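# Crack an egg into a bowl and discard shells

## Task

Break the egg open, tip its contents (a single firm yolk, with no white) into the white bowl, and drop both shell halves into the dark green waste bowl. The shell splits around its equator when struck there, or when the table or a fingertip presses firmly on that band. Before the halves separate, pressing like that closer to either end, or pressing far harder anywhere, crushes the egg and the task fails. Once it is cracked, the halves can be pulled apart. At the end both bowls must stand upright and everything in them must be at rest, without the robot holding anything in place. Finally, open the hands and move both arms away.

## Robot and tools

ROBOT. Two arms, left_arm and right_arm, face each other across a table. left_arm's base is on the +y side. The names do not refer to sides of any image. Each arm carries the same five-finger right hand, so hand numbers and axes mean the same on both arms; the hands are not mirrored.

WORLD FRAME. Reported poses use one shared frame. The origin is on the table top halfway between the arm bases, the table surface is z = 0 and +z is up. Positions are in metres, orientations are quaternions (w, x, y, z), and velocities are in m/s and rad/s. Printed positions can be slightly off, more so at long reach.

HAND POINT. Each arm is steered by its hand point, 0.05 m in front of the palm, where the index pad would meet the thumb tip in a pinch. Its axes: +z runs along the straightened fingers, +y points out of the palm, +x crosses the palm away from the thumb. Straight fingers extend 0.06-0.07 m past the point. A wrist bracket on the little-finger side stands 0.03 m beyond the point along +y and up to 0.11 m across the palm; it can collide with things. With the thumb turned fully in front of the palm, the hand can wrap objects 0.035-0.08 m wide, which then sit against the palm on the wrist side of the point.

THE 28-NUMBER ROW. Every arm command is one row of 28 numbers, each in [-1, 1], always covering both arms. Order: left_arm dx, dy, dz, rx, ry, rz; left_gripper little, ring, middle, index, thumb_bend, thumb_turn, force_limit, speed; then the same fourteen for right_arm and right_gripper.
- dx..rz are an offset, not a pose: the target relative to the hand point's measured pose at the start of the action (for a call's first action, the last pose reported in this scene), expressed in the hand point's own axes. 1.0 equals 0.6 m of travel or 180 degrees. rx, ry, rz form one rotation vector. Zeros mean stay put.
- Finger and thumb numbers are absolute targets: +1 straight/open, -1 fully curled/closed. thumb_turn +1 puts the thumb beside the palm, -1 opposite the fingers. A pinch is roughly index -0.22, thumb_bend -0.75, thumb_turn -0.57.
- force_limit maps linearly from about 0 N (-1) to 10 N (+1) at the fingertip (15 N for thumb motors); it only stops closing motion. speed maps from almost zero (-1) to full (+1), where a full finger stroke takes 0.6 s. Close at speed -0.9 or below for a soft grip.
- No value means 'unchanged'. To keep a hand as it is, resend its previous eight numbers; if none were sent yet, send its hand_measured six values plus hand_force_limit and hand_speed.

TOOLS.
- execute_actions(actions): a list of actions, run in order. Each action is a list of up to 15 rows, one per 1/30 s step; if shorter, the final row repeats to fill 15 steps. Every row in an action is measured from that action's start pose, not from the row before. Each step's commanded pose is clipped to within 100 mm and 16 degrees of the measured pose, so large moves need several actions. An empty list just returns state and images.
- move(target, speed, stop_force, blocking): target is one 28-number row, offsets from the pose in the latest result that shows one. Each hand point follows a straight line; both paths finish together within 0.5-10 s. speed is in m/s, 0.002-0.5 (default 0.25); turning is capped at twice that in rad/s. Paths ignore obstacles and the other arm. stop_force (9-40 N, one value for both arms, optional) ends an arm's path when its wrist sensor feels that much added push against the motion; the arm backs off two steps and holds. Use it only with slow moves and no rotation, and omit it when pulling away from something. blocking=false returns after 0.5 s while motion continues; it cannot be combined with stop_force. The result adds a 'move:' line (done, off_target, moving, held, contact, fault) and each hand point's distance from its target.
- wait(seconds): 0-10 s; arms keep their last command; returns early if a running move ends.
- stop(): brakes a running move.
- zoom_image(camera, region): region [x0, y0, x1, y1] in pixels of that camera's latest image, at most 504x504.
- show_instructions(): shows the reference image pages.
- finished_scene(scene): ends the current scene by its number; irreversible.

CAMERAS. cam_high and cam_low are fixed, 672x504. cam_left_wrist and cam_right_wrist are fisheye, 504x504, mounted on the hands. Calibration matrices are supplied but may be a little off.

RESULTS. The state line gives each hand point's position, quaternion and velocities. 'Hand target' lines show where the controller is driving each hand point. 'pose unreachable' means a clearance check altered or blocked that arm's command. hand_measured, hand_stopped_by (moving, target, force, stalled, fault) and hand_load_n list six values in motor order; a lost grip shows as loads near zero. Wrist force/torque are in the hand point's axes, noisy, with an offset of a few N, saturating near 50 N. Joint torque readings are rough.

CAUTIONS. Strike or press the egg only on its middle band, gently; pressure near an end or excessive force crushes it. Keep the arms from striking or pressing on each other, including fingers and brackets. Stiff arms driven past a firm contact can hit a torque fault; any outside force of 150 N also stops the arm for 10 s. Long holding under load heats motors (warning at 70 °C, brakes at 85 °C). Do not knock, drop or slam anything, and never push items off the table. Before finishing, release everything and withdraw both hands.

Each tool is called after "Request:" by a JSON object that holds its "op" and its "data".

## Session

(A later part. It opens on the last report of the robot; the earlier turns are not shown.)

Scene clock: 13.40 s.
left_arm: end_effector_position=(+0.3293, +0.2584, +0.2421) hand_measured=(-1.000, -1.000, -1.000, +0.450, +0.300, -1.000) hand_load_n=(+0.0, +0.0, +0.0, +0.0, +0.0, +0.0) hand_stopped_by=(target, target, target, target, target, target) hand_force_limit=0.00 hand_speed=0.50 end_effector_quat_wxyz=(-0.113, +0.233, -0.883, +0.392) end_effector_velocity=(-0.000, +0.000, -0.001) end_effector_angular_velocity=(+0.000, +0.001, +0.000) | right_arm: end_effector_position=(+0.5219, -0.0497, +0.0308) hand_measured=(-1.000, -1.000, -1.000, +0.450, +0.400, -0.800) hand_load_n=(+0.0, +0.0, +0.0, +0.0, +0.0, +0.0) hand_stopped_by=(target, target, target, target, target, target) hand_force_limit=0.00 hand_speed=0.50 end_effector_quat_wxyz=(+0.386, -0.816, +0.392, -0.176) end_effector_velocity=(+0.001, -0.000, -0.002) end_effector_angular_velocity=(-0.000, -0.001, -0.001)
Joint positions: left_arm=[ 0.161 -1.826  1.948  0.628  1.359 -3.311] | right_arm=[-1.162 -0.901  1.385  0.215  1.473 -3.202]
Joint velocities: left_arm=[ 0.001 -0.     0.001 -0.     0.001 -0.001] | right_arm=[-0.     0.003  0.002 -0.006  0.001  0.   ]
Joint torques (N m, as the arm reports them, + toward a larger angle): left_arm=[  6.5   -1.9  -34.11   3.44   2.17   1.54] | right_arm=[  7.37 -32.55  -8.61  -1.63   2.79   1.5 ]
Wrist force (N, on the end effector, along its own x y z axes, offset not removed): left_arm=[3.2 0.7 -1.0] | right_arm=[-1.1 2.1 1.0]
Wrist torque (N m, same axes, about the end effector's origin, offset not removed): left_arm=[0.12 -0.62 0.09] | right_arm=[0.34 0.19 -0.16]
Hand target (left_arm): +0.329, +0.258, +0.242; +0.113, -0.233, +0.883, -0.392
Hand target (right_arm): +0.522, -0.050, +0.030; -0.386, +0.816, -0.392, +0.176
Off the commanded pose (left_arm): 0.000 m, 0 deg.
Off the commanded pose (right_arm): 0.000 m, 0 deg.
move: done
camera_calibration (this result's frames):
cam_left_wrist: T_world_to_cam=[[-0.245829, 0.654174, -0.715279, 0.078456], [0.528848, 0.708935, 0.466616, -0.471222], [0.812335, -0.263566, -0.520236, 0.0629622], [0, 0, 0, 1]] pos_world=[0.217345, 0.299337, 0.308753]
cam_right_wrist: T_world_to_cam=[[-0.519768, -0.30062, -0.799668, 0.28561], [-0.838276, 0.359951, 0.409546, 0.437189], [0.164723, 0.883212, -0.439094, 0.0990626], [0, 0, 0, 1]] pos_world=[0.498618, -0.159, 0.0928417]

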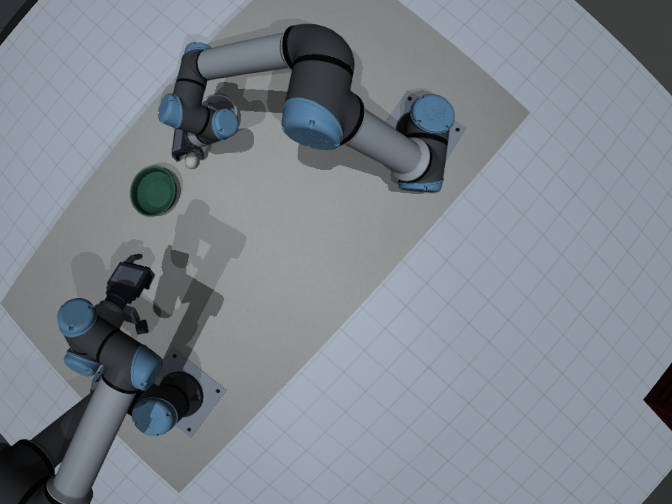

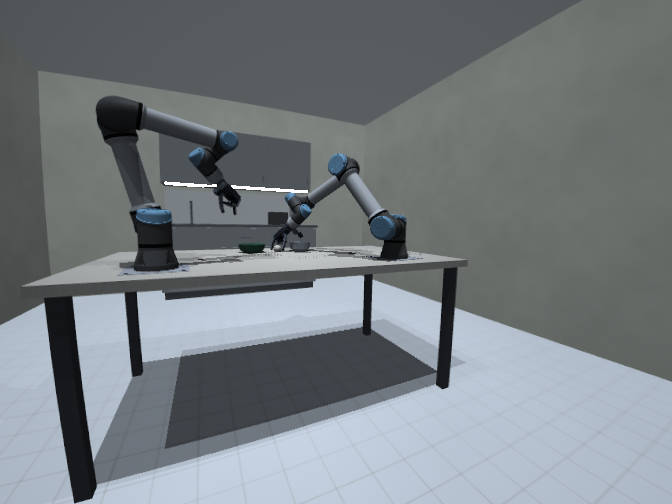

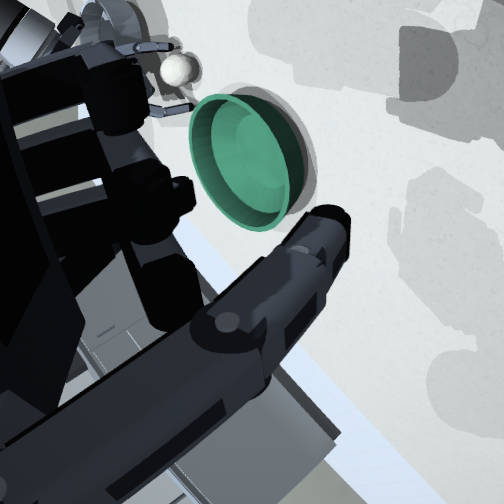

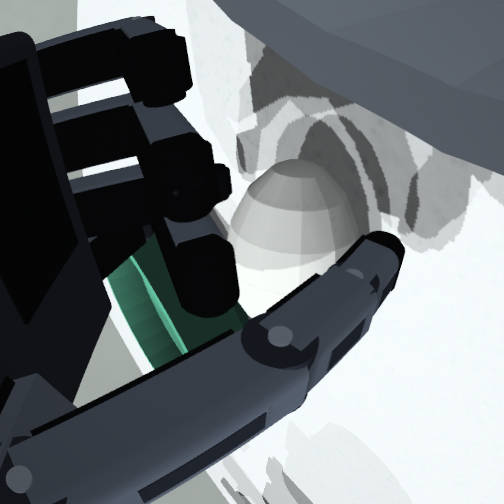

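Close gently.

Request:
{"op": "move", "data": {"target": [0,0,0,0,0,0,-1,-1,-1,0.45,0.3,-1,0,0.5,0,0,0,0,0,0,-1,-1,-1,-0.1,0.25,-0.8,-0.5,-0.85]}}

Request:
{"op": "zoom_image", "data": {"camera": "cam_left_wrist", "region": [100,0,240,140]}}

Scene clock: 15.37 s.
left_arm: end_effector_position=(+0.3293, +0.2584, +0.2421) hand_measured=(-1.000, -1.000, -1.000, +0.450, +0.300, -1.000) hand_load_n=(+0.0, +0.0, +0.0, +0.0, +0.0, +0.0) hand_stopped_by=(target, target, target, target, target, target) hand_force_limit=0.00 hand_speed=0.50 end_effector_quat_wxyz=(-0.113, +0.233, -0.883, +0.392) end_effector_velocity=(-0.000, -0.000, -0.000) end_effector_angular_velocity=(-0.001, +0.001, +0.000) | right_arm: end_effector_position=(+0.5219, -0.0497, +0.0308) hand_measured=(-1.000, -1.000, -1.000, +0.060, +0.252, -0.800) hand_load_n=(+0.0, +0.0, +0.0, +3.5, +3.5, -0.5) hand_stopped_by=(target, target, target, force, target, target) hand_force_limit=-0.50 hand_speed=-0.85 end_effector_quat_wxyz=(+0.386, -0.816, +0.392, -0.176) end_effector_velocity=(-0.001, -0.000, -0.000) end_effector_angular_velocity=(+0.000, +0.001, +0.000)
Joint positions: left_arm=[ 0.161 -1.826  1.948  0.628  1.359 -3.311] | right_arm=[-1.162 -0.901  1.385  0.215  1.473 -3.202]
Joint velocities: left_arm=[-0.001 -0.     0.    -0.001 -0.    -0.002] | right_arm=[ 0.    -0.001  0.001  0.    -0.001  0.001]
Joint torques (N m, as the arm reports them, + toward a larger angle): left_arm=[  7.21  -1.92 -33.7    3.46   2.05   1.46] | right_arm=[  6.4  -52.41 -25.73   2.7    2.56   0.81]
Wrist force (N, on the end effector, along its own x y z axes, offset not removed): left_arm=[3.9 3.2 -0.4] | right_arm=[-2.4 2.3 3.8]
Wrist torque (N m, same axes, about the end effector's origin, offset not removed): left_arm=[0.73 -0.84 0.43] | right_arm=[0.16 0.19 -0.23]
Hand target (left_arm): +0.329, +0.258, +0.242; +0.113, -0.233, +0.883, -0.392
Hand target (right_arm): +0.522, -0.050, +0.031; -0.386, +0.816, -0.392, +0.176
Off the commanded pose (left_arm): 0.000 m, 0 deg.
Off the commanded pose (right_arm): 0.000 m, 0 deg.
move: done
camera_calibration (this result's frames):
cam_left_wrist: T_world_to_cam=[[-0.245829, 0.654174, -0.715279, 0.078456], [0.528848, 0.708935, 0.466616, -0.471222], [0.812335, -0.263566, -0.520236, 0.0629622], [0, 0, 0, 1]] pos_world=[0.217345, 0.299337, 0.308753]
cam_right_wrist: T_world_to_cam=[[-0.519771, -0.300618, -0.799667, 0.285612], [-0.838275, 0.359951, 0.40955, 0.437184], [0.164723, 0.883213, -0.439092, 0.099062], [0, 0, 0, 1]] pos_world=[0.498615, -0.158997, 0.092843]

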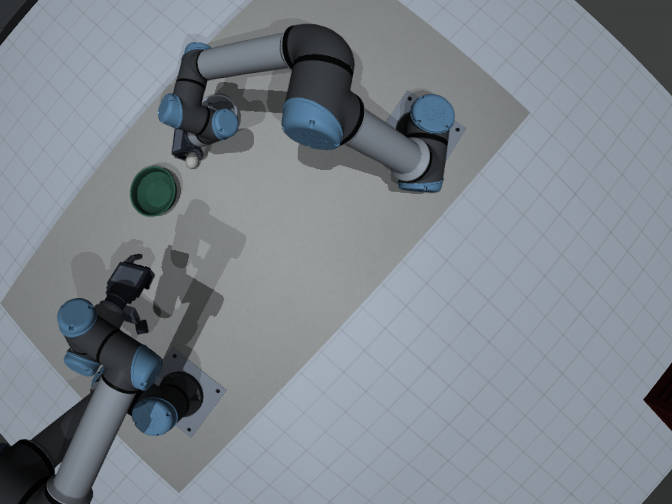

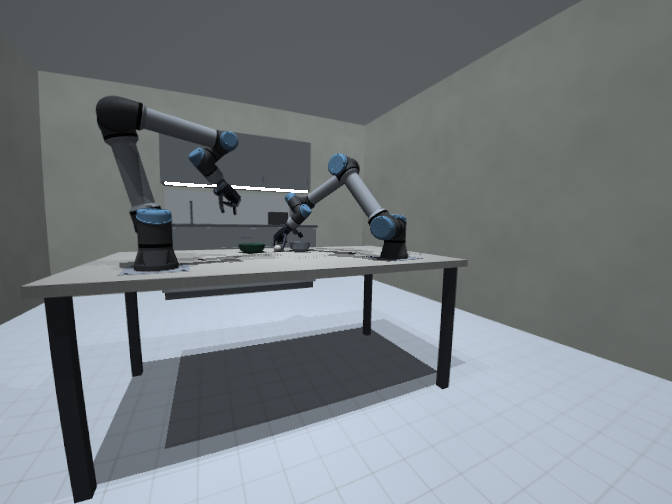

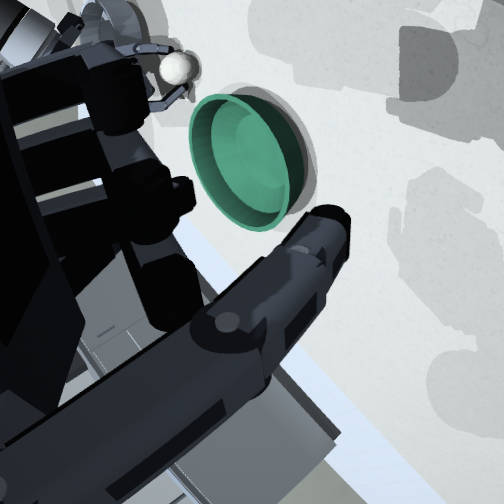

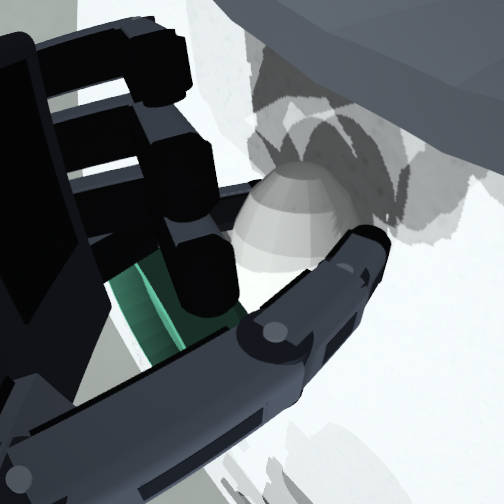

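Region (100, 0, 240, 140) of cam_left_wrist's 504x504 image, scaled by 3.600, with more detail than that image has.

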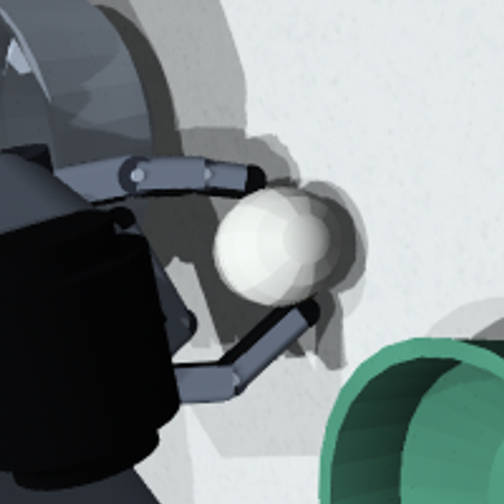

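Request:
{"op": "move", "data": {"target": [0,0,0,0,0,0,-1,-1,-1,0.45,0.4,-0.8,0,0.5,0,-0.019,-0.016,0,0,0,-1,-1,-1,-0.12,0.25,-0.8,-0.1,-0.85], "speed": 0.02}}

Request:
{"op": "zoom_image", "data": {"camera": "cam_left_wrist", "region": [100,0,240,140]}}

Scene clock: 16.63 s.
left_arm: end_effector_position=(+0.3293, +0.2584, +0.2421) hand_measured=(-1.000, -1.000, -1.000, +0.450, +0.400, -0.800) hand_load_n=(+0.0, +0.0, +0.0, +0.0, +0.0, +0.0) hand_stopped_by=(target, target, target, target, target, target) hand_force_limit=0.00 hand_speed=0.50 end_effector_quat_wxyz=(-0.113, +0.233, -0.883, +0.392) end_effector_velocity=(+0.001, +0.000, +0.001) end_effector_angular_velocity=(-0.001, -0.001, +0.002) | right_arm: end_effector_position=(+0.5220, -0.0499, +0.0454) hand_measured=(-1.000, -1.000, -1.000, +0.054, +0.252, -0.800) hand_load_n=(+0.0, +0.0, +0.0, +4.5, +4.5, -1.0) hand_stopped_by=(target, target, target, force, target, target) hand_force_limit=-0.10 hand_speed=-0.85 end_effector_quat_wxyz=(+0.386, -0.816, +0.392, -0.176) end_effector_velocity=(+0.000, -0.000, +0.002) end_effector_angular_velocity=(-0.001, -0.000, -0.001)
Joint positions: left_arm=[ 0.161 -1.826  1.948  0.628  1.359 -3.311] | right_arm=[-1.163 -0.917  1.371  0.245  1.473 -3.203]
Joint velocities: left_arm=[ 0.001 -0.    -0.001  0.001 -0.001  0.   ] | right_arm=[-0.    -0.002 -0.004  0.006  0.001 -0.   ]
Joint torques (N m, as the arm reports them, + toward a larger angle): left_arm=[  6.77  -1.64 -33.19   3.43   2.03   1.49] | right_arm=[ -5.81 -53.32 -27.52   2.75  -3.02  -1.89]
Wrist force (N, on the end effector, along its own x y z axes, offset not removed): left_arm=[2.3 -3.2 2.2] | right_arm=[2.3 2.0 0.3]
Wrist torque (N m, same axes, about the end effector's origin, offset not removed): left_arm=[-0.38 -0.47 0.09] | right_arm=[0.25 -0.41 0.14]
Hand target (left_arm): +0.329, +0.258, +0.242; +0.113, -0.233, +0.883, -0.392
Hand target (right_arm): +0.522, -0.050, +0.046; -0.386, +0.816, -0.392, +0.176
Off the commanded pose (left_arm): 0.000 m, 0 deg.
Off the commanded pose (right_arm): 0.000 m, 0 deg.
move: done
camera_calibration (this result's frames):
cam_left_wrist: T_world_to_cam=[[-0.245829, 0.654175, -0.715279, 0.078456], [0.528848, 0.708935, 0.466616, -0.471222], [0.812335, -0.263566, -0.520236, 0.0629623], [0, 0, 0, 1]] pos_world=[0.217345, 0.299337, 0.308753]
cam_right_wrist: T_world_to_cam=[[-0.519757, -0.300613, -0.799678, 0.297255], [-0.838284, 0.359939, 0.409542, 0.431376], [0.164721, 0.883219, -0.43908, 0.105644], [0, 0, 0, 1]] pos_world=[0.498714, -0.159217, 0.107428]

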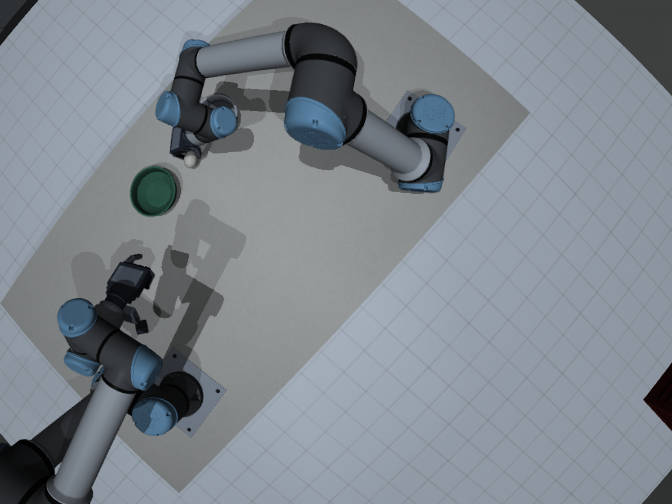

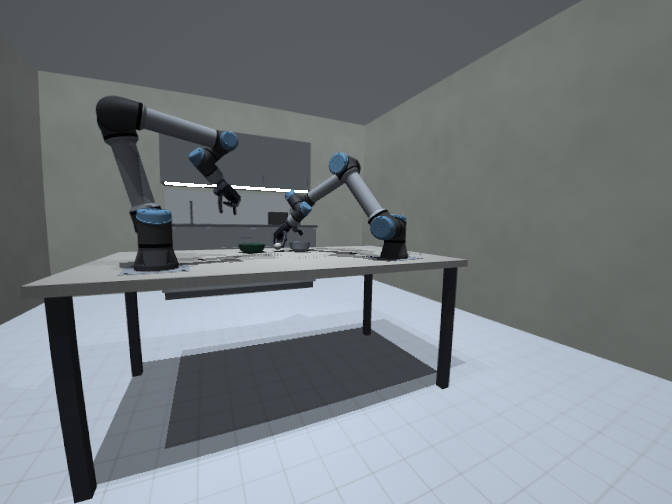

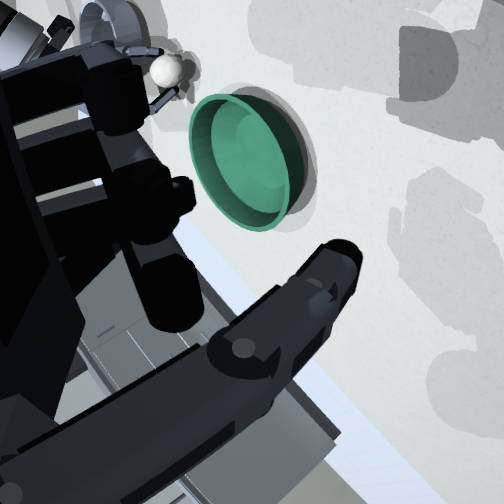

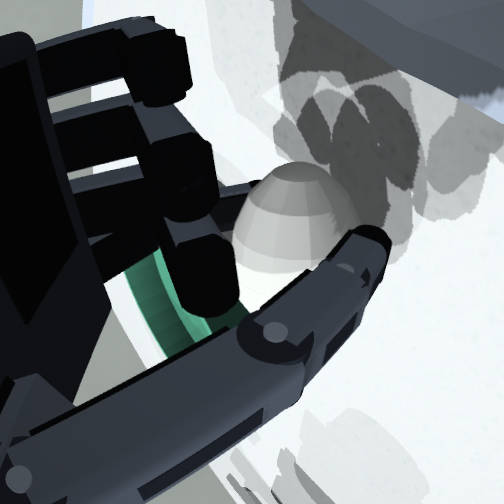

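Region (100, 0, 240, 140) of cam_left_wrist's 504x504 image, scaled by 3.600, with more detail than that image has.

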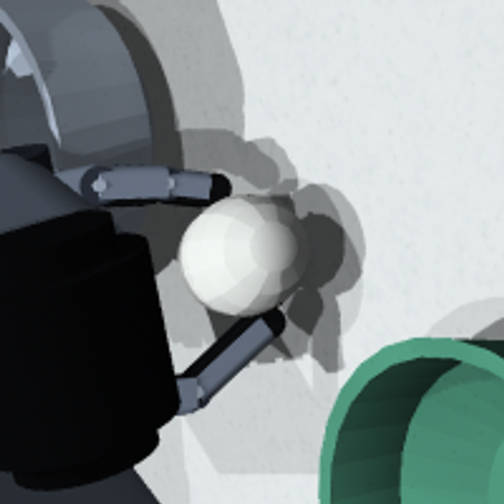

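Request:
{"op": "move", "data": {"target": [0,0,0,0,0,0,-1,-1,-1,0.45,0.4,-0.8,0,0.5,0,-0.077,-0.064,0,0,0,-1,-1,-1,-0.12,0.25,-0.8,-0.1,-0.85], "speed": 0.08}}

Request:
{"op": "move", "data": {"target": [0.133,-0.172,0.288,0,0,0,-1,-1,-1,0.45,0.4,-0.8,0,0.5,0.198,0.045,-0.107,0,-0.217,-0.182,-1,-1,-1,-0.12,0.25,-0.8,-0.1,-0.85], "speed": 0.15}}

Request:
{"op": "move", "data": {"target": [0.083,-0.21,0.362,0.055,0.019,0.225,-1,-1,-1,0.45,0.4,-0.8,0,0.5,0,0,0,0,0,0,-1,-1,-1,-0.12,0.25,-0.8,-0.1,-0.85], "speed": 0.2}}

Request:
{"op": "zoom_image", "data": {"camera": "cam_high", "region": [150,50,300,200]}}

Scene clock: 18.40 s.
left_arm: end_effector_position=(+0.3293, +0.2584, +0.2421) hand_measured=(-1.000, -1.000, -1.000, +0.450, +0.400, -0.800) hand_load_n=(+0.0, +0.0, +0.0, +0.0, +0.0, +0.0) hand_stopped_by=(target, target, target, target, target, target) hand_force_limit=0.00 hand_speed=0.50 end_effector_quat_wxyz=(-0.113, +0.233, -0.883, +0.392) end_effector_velocity=(-0.000, -0.001, +0.000) end_effector_angular_velocity=(-0.001, -0.001, -0.002) | right_arm: end_effector_position=(+0.5227, -0.0506, +0.1052) hand_measured=(-1.000, -1.000, -1.000, +0.054, +0.252, -0.800) hand_load_n=(+0.0, +0.0, +0.0, +4.5, +4.5, -1.0) hand_stopped_by=(target, target, target, force, target, target) hand_force_limit=-0.10 hand_speed=-0.85 end_effector_quat_wxyz=(+0.386, -0.816, +0.392, -0.176) end_effector_velocity=(+0.001, +0.000, +0.003) end_effector_angular_velocity=(-0.000, -0.001, +0.000)
Joint positions: left_arm=[ 0.161 -1.826  1.948  0.628  1.359 -3.311] | right_arm=[-1.164 -0.972  1.299  0.372  1.472 -3.204]
Joint velocities: left_arm=[-0.001  0.    -0.    -0.001 -0.     0.001] | right_arm=[-0.    -0.002 -0.005  0.006  0.001 -0.001]
Joint torques (N m, as the arm reports them, + toward a larger angle): left_arm=[  7.28  -2.07 -33.44   3.37   2.06   1.51] | right_arm=[ -5.77 -52.15 -26.8    2.73  -3.08  -1.75]
Wrist force (N, on the end effector, along its own x y z axes, offset not removed): left_arm=[5.8 0.1 -3.6] | right_arm=[1.3 2.8 0.2]
Wrist torque (N m, same axes, about the end effector's origin, offset not removed): left_arm=[0.28 -0.85 0.40] | right_arm=[0.38 -0.10 0.09]
Hand target (left_arm): +0.329, +0.258, +0.242; +0.113, -0.233, +0.883, -0.392
Hand target (right_arm): +0.523, -0.051, +0.105; -0.386, +0.816, -0.392, +0.176
Off the commanded pose (left_arm): 0.000 m, 0 deg.
Off the commanded pose (right_arm): 0.000 m, 0 deg.
move: done
camera_calibration (this result's frames):
cam_left_wrist: T_world_to_cam=[[-0.245829, 0.654175, -0.715279, 0.0784559], [0.528848, 0.708935, 0.466617, -0.471222], [0.812335, -0.263566, -0.520236, 0.0629622], [0, 0, 0, 1]] pos_world=[0.217345, 0.299337, 0.308753]
cam_right_wrist: T_world_to_cam=[[-0.51973, -0.300589, -0.799704, 0.345233], [-0.838297, 0.359931, 0.409522, 0.407743], [0.16474, 0.88323, -0.43905, 0.132369], [0, 0, 0, 1]] pos_world=[0.499431, -0.159898, 0.167221]

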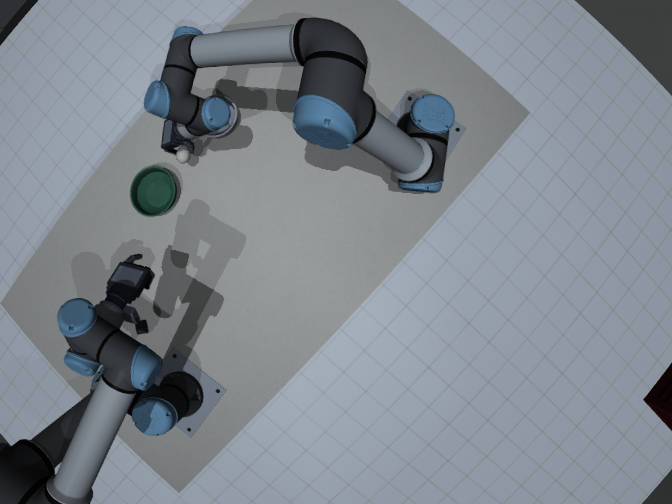

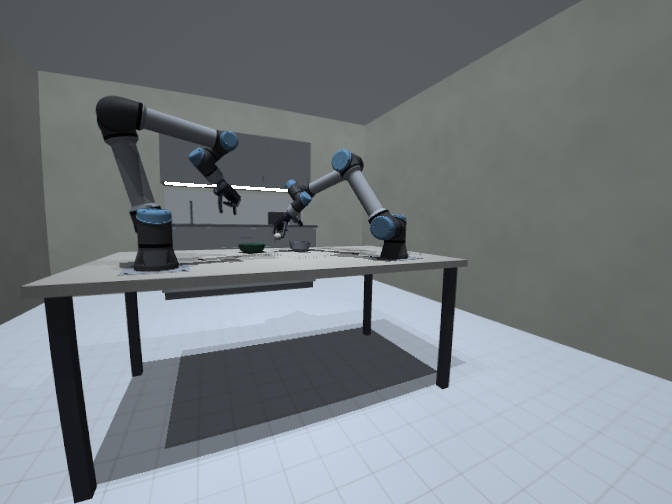

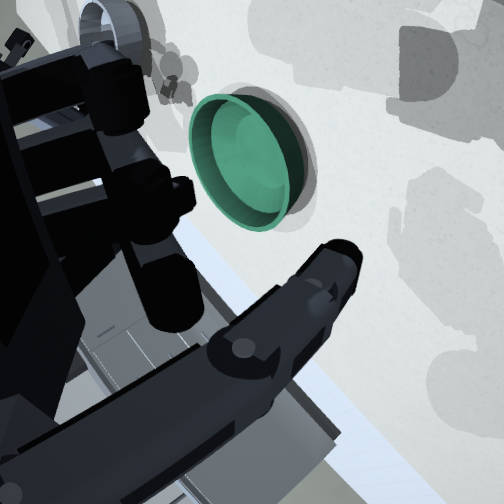

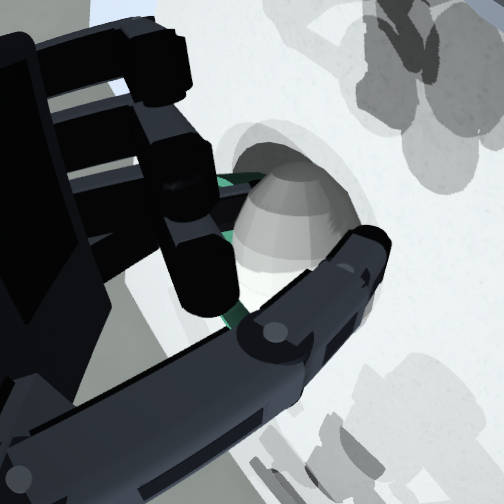

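Scene clock: 21.87 s.
left_arm: end_effector_position=(+0.3596, +0.0481, +0.2018) hand_measured=(-1.000, -1.000, -1.000, +0.450, +0.400, -0.800) hand_load_n=(+0.0, +0.0, +0.0, +0.0, +0.0, +0.0) hand_stopped_by=(target, target, target, target, target, target) hand_force_limit=0.00 hand_speed=0.50 end_effector_quat_wxyz=(-0.113, +0.233, -0.883, +0.392) end_effector_velocity=(+0.001, -0.002, -0.000) end_effector_angular_velocity=(-0.000, +0.001, +0.001) | right_arm: end_effector_position=(+0.5460, -0.1851, +0.1234) hand_measured=(-1.000, -1.000, -1.000, +0.054, +0.252, -0.800) hand_load_n=(+0.0, +0.0, +0.0, +4.5, +4.5, -1.0) hand_stopped_by=(target, target, target, force, target, target) hand_force_limit=-0.10 hand_speed=-0.85 end_effector_quat_wxyz=(+0.429, -0.903, +0.002, +0.003) end_effector_velocity=(-0.001, -0.001, +0.001) end_effector_angular_velocity=(-0.002, +0.003, +0.015)
Joint positions: left_arm=[ 0.106 -1.321  1.55   0.53   1.319 -3.351] | right_arm=[-1.543 -0.787  1.082  1.056  0.704 -4.418]
Joint velocities: left_arm=[ 0.001  0.006 -0.007  0.001  0.    -0.001] | right_arm=[-0.001  0.007 -0.01   0.025 -0.002 -0.026]
Joint torques (N m, as the arm reports them, + toward a larger angle): left_arm=[ -6.38 -20.4  -32.99   3.45  -2.44  -1.43] | right_arm=[ -4.16 -35.08 -25.63   4.55  -4.25  -1.86]
Wrist force (N, on the end effector, along its own x y z axes, offset not removed): left_arm=[5.7 0.3 -3.2] | right_arm=[0.5 -1.0 -1.1]
Wrist torque (N m, same axes, about the end effector's origin, offset not removed): left_arm=[0.55 -0.91 0.62] | right_arm=[-0.14 0.00 -0.01]
Hand target (left_arm): +0.360, +0.048, +0.202; +0.113, -0.233, +0.883, -0.392
Hand target (right_arm): +0.546, -0.185, +0.123; -0.429, +0.903, -0.001, -0.003
Off the commanded pose (left_arm): 0.001 m, 0 deg.
Off the commanded pose (right_arm): 0.000 m, 0 deg.
move: done
camera_calibration (this result's frames):
cam_left_wrist: T_world_to_cam=[[-0.245875, 0.654156, -0.71528, 0.194775], [0.528879, 0.708947, 0.466564, -0.319336], [0.812301, -0.26358, -0.520282, -0.0379944], [0, 0, 0, 1]] pos_world=[0.247643, 0.0889644, 0.268541]
cam_right_wrist: T_world_to_cam=[[-0.0876347, -0.583374, -0.807462, 0.0441976], [-0.812156, -0.427524, 0.397021, 0.309741], [-0.576821, 0.690578, -0.436325, 0.624255], [0, 0, 0, 1]] pos_world=[0.615515, -0.272891, 0.185092]

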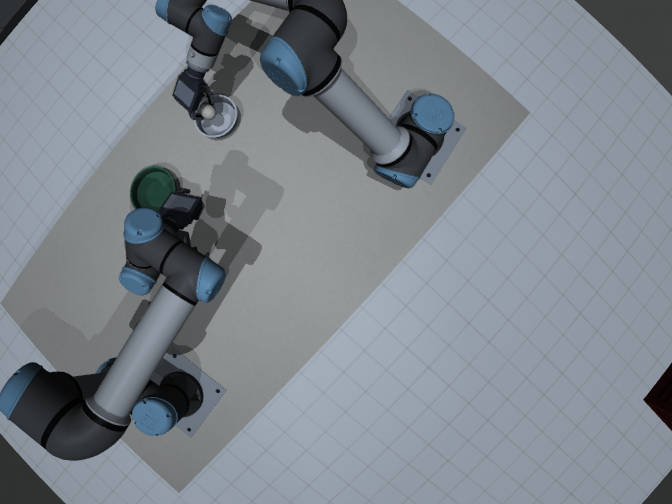

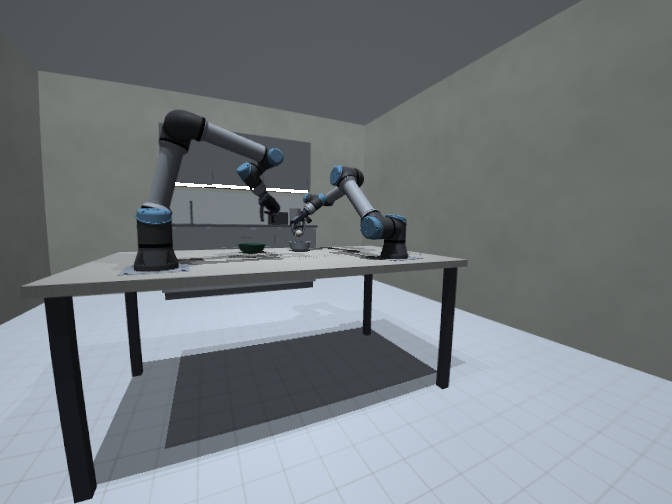

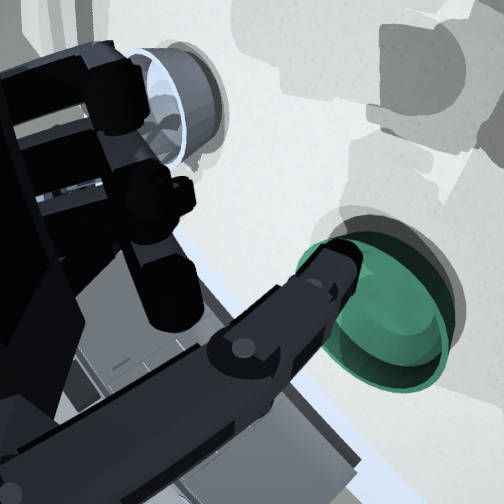

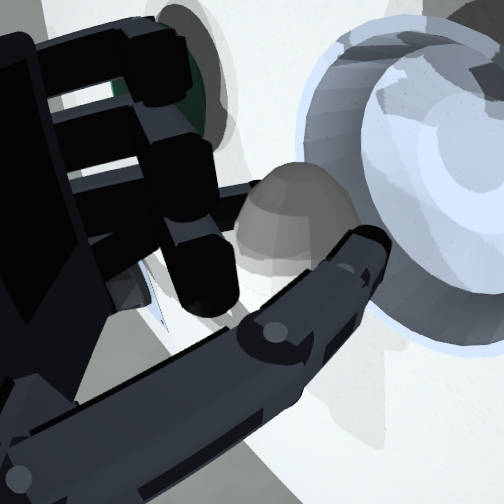

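Scene clock: 24.30 s.
left_arm: end_effector_position=(+0.4402, -0.1887, +0.1497) hand_measured=(-1.000, -1.000, -1.000, +0.450, +0.400, -0.800) hand_load_n=(+0.0, +0.0, +0.0, +0.0, +0.0, +0.0) hand_stopped_by=(target, target, target, target, target, target) hand_force_limit=0.00 hand_speed=0.50 end_effector_quat_wxyz=(+0.235, +0.108, +0.875, -0.409) end_effector_velocity=(+0.001, -0.003, -0.000) end_effector_angular_velocity=(+0.002, -0.005, -0.006) | right_arm: end_effector_position=(+0.5460, -0.1851, +0.1234) hand_measured=(-1.000, -1.000, -1.000, +0.054, +0.252, -0.800) hand_load_n=(+0.0, +0.0, +0.0, +4.5, +4.5, -1.0) hand_stopped_by=(target, target, target, force, target, target) hand_force_limit=-0.10 hand_speed=-0.85 end_effector_quat_wxyz=(+0.429, -0.903, +0.002, +0.003) end_effector_velocity=(-0.000, +0.000, +0.000) end_effector_angular_velocity=(+0.001, +0.001, -0.000)
Joint positions: left_arm=[ 0.128 -0.811  1.003  0.403  1.422 -2.596] | right_arm=[-1.543 -0.787  1.082  1.056  0.704 -4.418]
Joint velocities: left_arm=[ 0.     0.008 -0.012  0.004  0.002  0.007] | right_arm=[ 0.    -0.     0.     0.    -0.002  0.001]
Joint torques (N m, as the arm reports them, + toward a larger angle): left_arm=[  6.59 -40.17 -36.43   2.91   2.22   1.69] | right_arm=[  7.36 -56.38  -8.4    0.4    1.36   1.59]
Wrist force (N, on the end effector, along its own x y z axes, offset not removed): left_arm=[4.6 2.7 -3.5] | right_arm=[-2.8 1.6 2.5]
Wrist torque (N m, same axes, about the end effector's origin, offset not removed): left_arm=[0.89 -0.60 0.25] | right_arm=[0.11 0.38 -0.20]
Hand target (left_arm): +0.440, -0.189, +0.150; +0.236, +0.109, +0.875, -0.409
Hand target (right_arm): +0.546, -0.185, +0.123; -0.429, +0.903, -0.002, -0.003
Off the commanded pose (left_arm): 0.001 m, 0 deg.
Off the commanded pose (right_arm): 0.000 m, 0 deg.
move: done
camera_calibration (this result's frames):
cam_left_wrist: T_world_to_cam=[[0.456192, 0.666536, -0.589592, 0.00666982], [0.488607, 0.36613, 0.791967, -0.265464], [0.743742, -0.649368, -0.158649, -0.289783], [0, 0, 0, 1]] pos_world=[0.342188, -0.0954274, 0.168197]
cam_right_wrist: T_world_to_cam=[[-0.0876345, -0.583374, -0.807462, 0.0441975], [-0.812156, -0.427524, 0.397021, 0.309741], [-0.576821, 0.690578, -0.436325, 0.624255], [0, 0, 0, 1]] pos_world=[0.615515, -0.272891, 0.185092]

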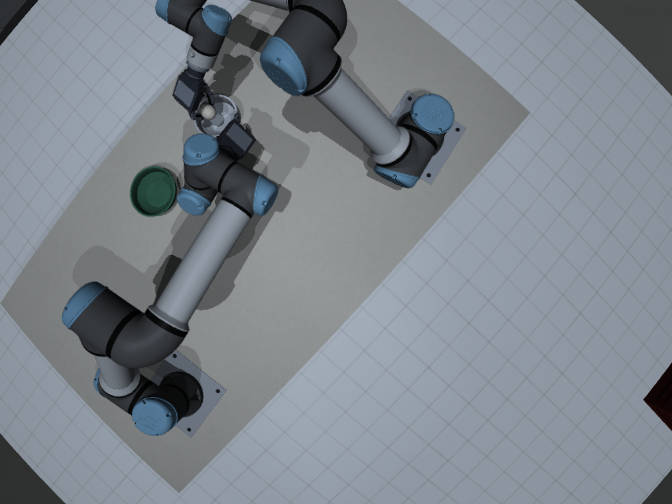

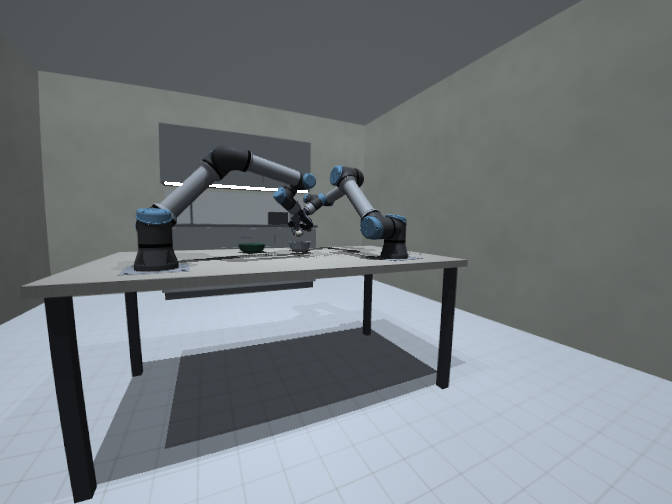

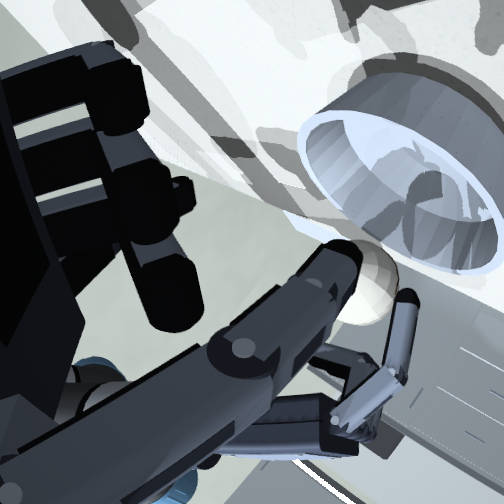

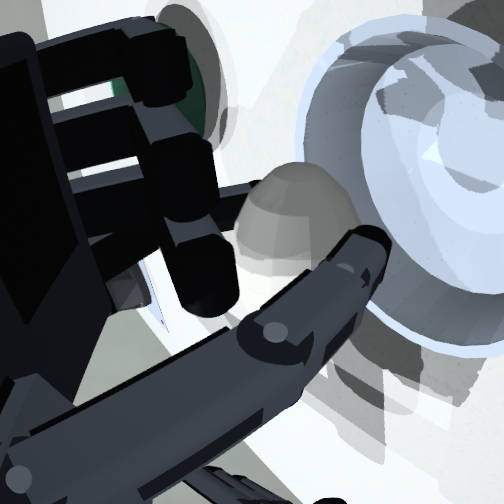

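Region (150, 50, 300, 200) of cam_high's 672x504 image, scaled by 3.360, with more detail than that image has.

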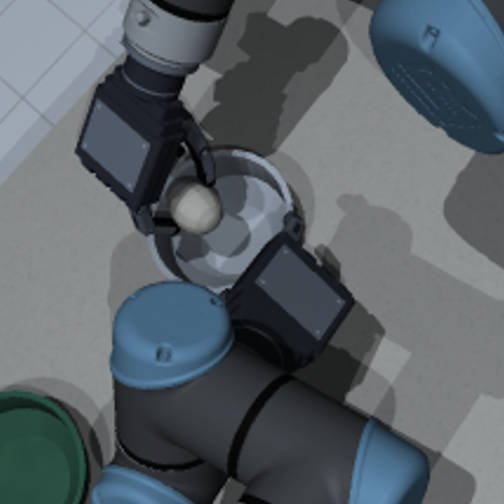

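Request:
{"op": "move", "data": {"target": [-0.035,0.066,0.034,0,0,0,-1,-1,-1,0.45,0.4,-0.8,0,0.5,0,0,0,0,0,0,-1,-1,-1,-0.12,0.25,-0.8,-0.1,-0.85], "speed": 0.08}}

Request:
{"op": "move", "data": {"target": [-0.036,0.016,0.0134,0,0,0,-1,-1,-1,0.45,0.4,-0.8,0,0.5,0,0,0,0,0,0,-1,-1,-1,-0.12,0.25,-0.8,-0.1,-0.85], "speed": 0.03, "stop_force": 9}}

Request:
{"op": "zoom_image", "data": {"camera": "cam_high", "region": [170,70,260,160]}}

Scene clock: 25.63 s.
left_arm: end_effector_position=(+0.4799, -0.1788, +0.1228) hand_measured=(-1.000, -1.000, -1.000, +0.450, +0.400, -0.800) hand_load_n=(+0.0, +0.0, +0.0, +0.0, +0.0, +0.0) hand_stopped_by=(target, target, target, target, target, target) hand_force_limit=0.00 hand_speed=0.50 end_effector_quat_wxyz=(+0.236, +0.108, +0.875, -0.409) end_effector_velocity=(+0.002, +0.000, -0.001) end_effector_angular_velocity=(-0.001, +0.002, +0.001) | right_arm: end_effector_position=(+0.5460, -0.1851, +0.1234) hand_measured=(-1.000, -1.000, -1.000, +0.054, +0.252, -0.800) hand_load_n=(+0.0, +0.0, +0.0, +4.5, +4.5, -1.0) hand_stopped_by=(target, target, target, force, target, target) hand_force_limit=-0.10 hand_speed=-0.85 end_effector_quat_wxyz=(+0.429, -0.903, +0.002, +0.003) end_effector_velocity=(+0.001, -0.000, +0.001) end_effector_angular_velocity=(+0.000, -0.003, -0.001)
Joint positions: left_arm=[ 0.194 -0.772  1.003  0.36   1.477 -2.559] | right_arm=[-1.543 -0.787  1.082  1.056  0.704 -4.418]
Joint velocities: left_arm=[ 0.004  0.003 -0.002 -0.001  0.004  0.001] | right_arm=[-0.001 -0.002 -0.    -0.001  0.    -0.   ]
Joint torques (N m, as the arm reports them, + toward a larger angle): left_arm=[  7.92 -41.72 -34.29  -3.04   2.68   1.52] | right_arm=[  7.31 -55.97  -8.07   0.25   1.55   1.53]
Wrist force (N, on the end effector, along its own x y z axes, offset not removed): left_arm=[2.3 0.9 -1.8] | right_arm=[-2.1 0.9 -1.7]
Wrist torque (N m, same axes, about the end effector's origin, offset not removed): left_arm=[0.50 -0.39 0.13] | right_arm=[0.17 0.35 -0.12]
Hand target (left_arm): +0.480, -0.179, +0.123; +0.235, +0.108, +0.875, -0.409
Hand target (right_arm): +0.546, -0.185, +0.123; -0.429, +0.903, -0.002, -0.003
Off the commanded pose (left_arm): 0.000 m, 0 deg.
Off the commanded pose (right_arm): 0.000 m, 0 deg.
move: done
camera_calibration (this result's frames):
cam_left_wrist: T_world_to_cam=[[0.456249, 0.666535, -0.589549, -0.03395], [0.48852, 0.366141, 0.792016, -0.267149], [0.743764, -0.649363, -0.158564, -0.317195], [0, 0, 0, 1]] pos_world=[0.381915, -0.0855317, 0.141275]
cam_right_wrist: T_world_to_cam=[[-0.0876348, -0.583374, -0.807462, 0.0441976], [-0.812156, -0.427524, 0.397021, 0.309741], [-0.576821, 0.690578, -0.436325, 0.624255], [0, 0, 0, 1]] pos_world=[0.615515, -0.272891, 0.185092]

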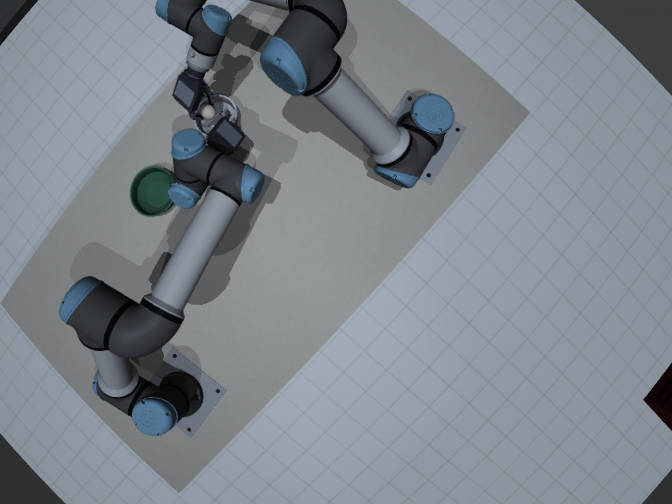

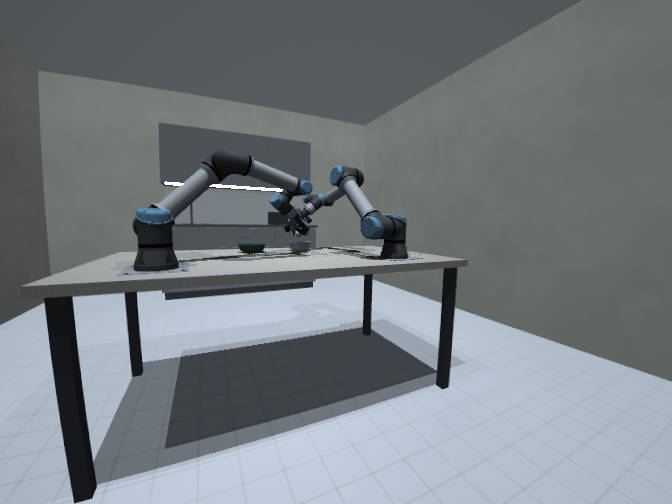

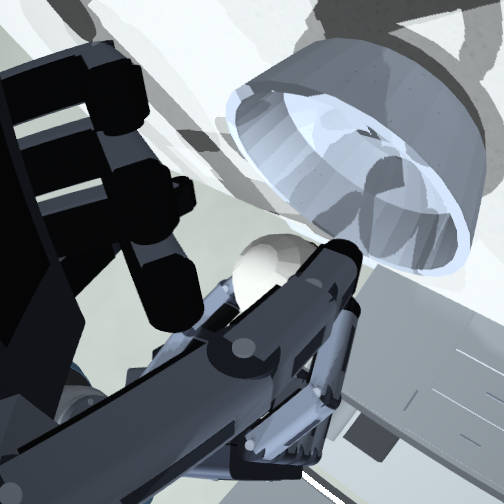

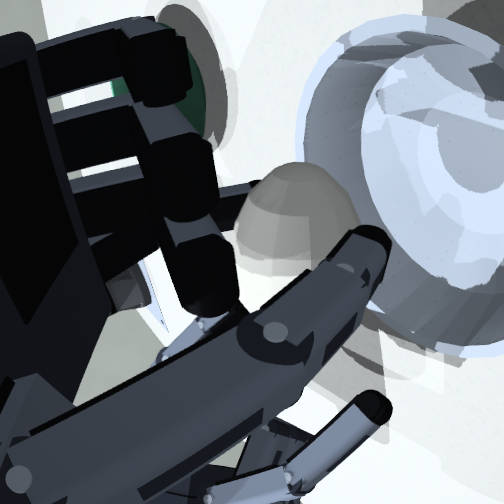

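Scene clock: 26.83 s.
left_arm: end_effector_position=(+0.5046, -0.1787, +0.1228) hand_measured=(-1.000, -1.000, -1.000, +0.450, +0.400, -0.800) hand_load_n=(+0.0, +0.0, +0.0, +0.0, +0.0, +0.0) hand_stopped_by=(target, target, target, target, target, target) hand_force_limit=0.00 hand_speed=0.50 end_effector_quat_wxyz=(+0.236, +0.108, +0.875, -0.409) end_effector_velocity=(+0.003, +0.000, -0.000) end_effector_angular_velocity=(-0.000, +0.002, +0.001) | right_arm: end_effector_position=(+0.5460, -0.1851, +0.1234) hand_measured=(-1.000, -1.000, -1.000, +0.054, +0.252, -0.800) hand_load_n=(+0.0, +0.0, +0.0, +4.5, +4.5, -1.0) hand_stopped_by=(target, target, target, force, target, target) hand_force_limit=-0.10 hand_speed=-0.85 end_effector_quat_wxyz=(+0.429, -0.903, +0.002, +0.003) end_effector_velocity=(+0.000, -0.001, -0.000) end_effector_angular_velocity=(-0.001, +0.000, -0.001)
Joint positions: left_arm=[ 0.231 -0.738  0.942  0.385  1.507 -2.538] | right_arm=[-1.543 -0.787  1.082  1.056  0.704 -4.418]
Joint velocities: left_arm=[ 0.004  0.004 -0.006  0.003  0.004  0.   ] | right_arm=[-0.001  0.     0.     0.     0.001 -0.001]
Joint torques (N m, as the arm reports them, + toward a larger angle): left_arm=[  6.53 -41.64 -31.97   3.08   2.38   1.67] | right_arm=[  7.14 -55.57  -8.03   0.26   1.43   1.62]
Wrist force (N, on the end effector, along its own x y z axes, offset not removed): left_arm=[4.7 -2.3 -3.6] | right_arm=[-0.5 3.8 2.2]
Wrist torque (N m, same axes, about the end effector's origin, offset not removed): left_arm=[0.17 -0.73 0.05] | right_arm=[0.40 0.00 0.15]
Hand target (left_arm): +0.505, -0.179, +0.123; +0.236, +0.108, +0.875, -0.409
Hand target (right_arm): +0.546, -0.185, +0.123; -0.429, +0.903, -0.002, -0.003
Off the commanded pose (left_arm): 0.000 m, 0 deg.
Off the commanded pose (right_arm): 0.000 m, 0 deg.
move: done
camera_calibration (this result's frames):
cam_left_wrist: T_world_to_cam=[[0.456296, 0.666507, -0.589544, -0.0453344], [0.488452, 0.366183, 0.792039, -0.279215], [0.74378, -0.649368, -0.158469, -0.335527], [0, 0, 0, 1]] pos_world=[0.406627, -0.0854208, 0.141252]
cam_right_wrist: T_world_to_cam=[[-0.0876346, -0.583374, -0.807462, 0.0441976], [-0.812156, -0.427524, 0.397021, 0.309741], [-0.576821, 0.690578, -0.436325, 0.624255], [0, 0, 0, 1]] pos_world=[0.615515, -0.272891, 0.185092]

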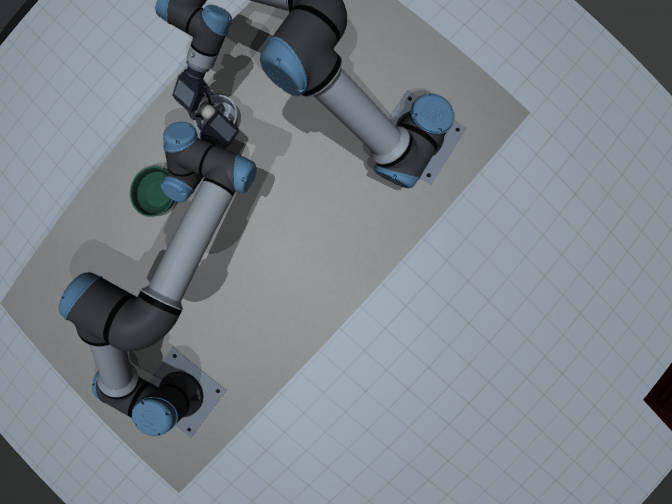

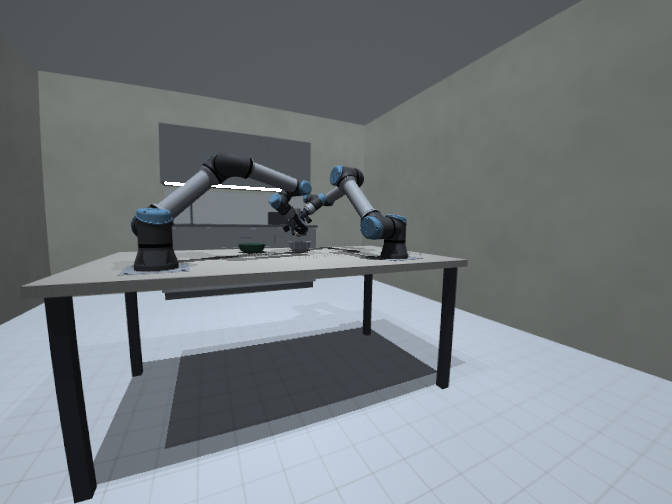

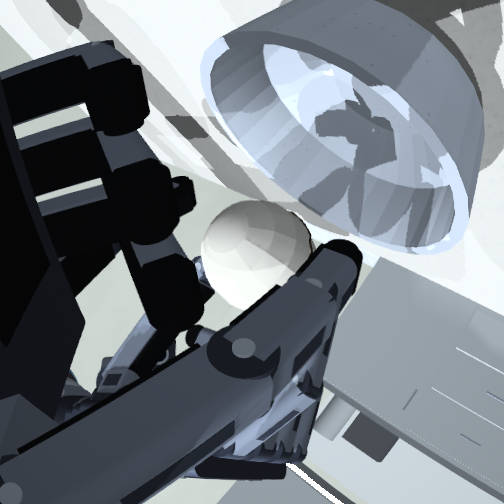

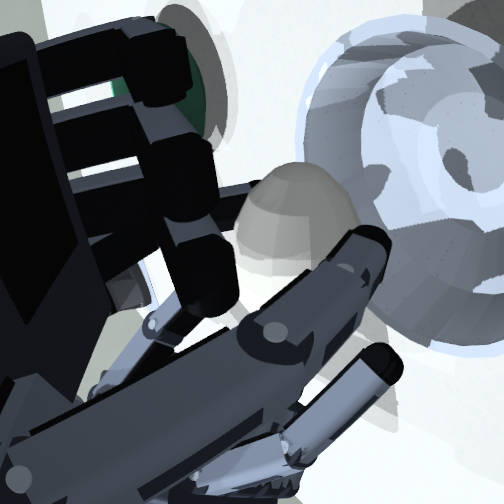

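Region (170, 70, 260, 160) of cam_high's 672x504 image, scaled by 5.600, with more detail than that image has.

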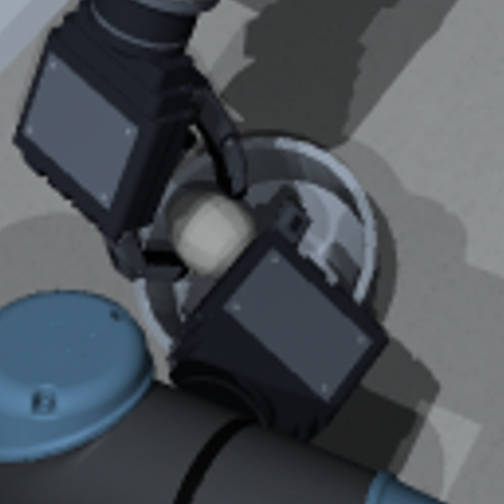

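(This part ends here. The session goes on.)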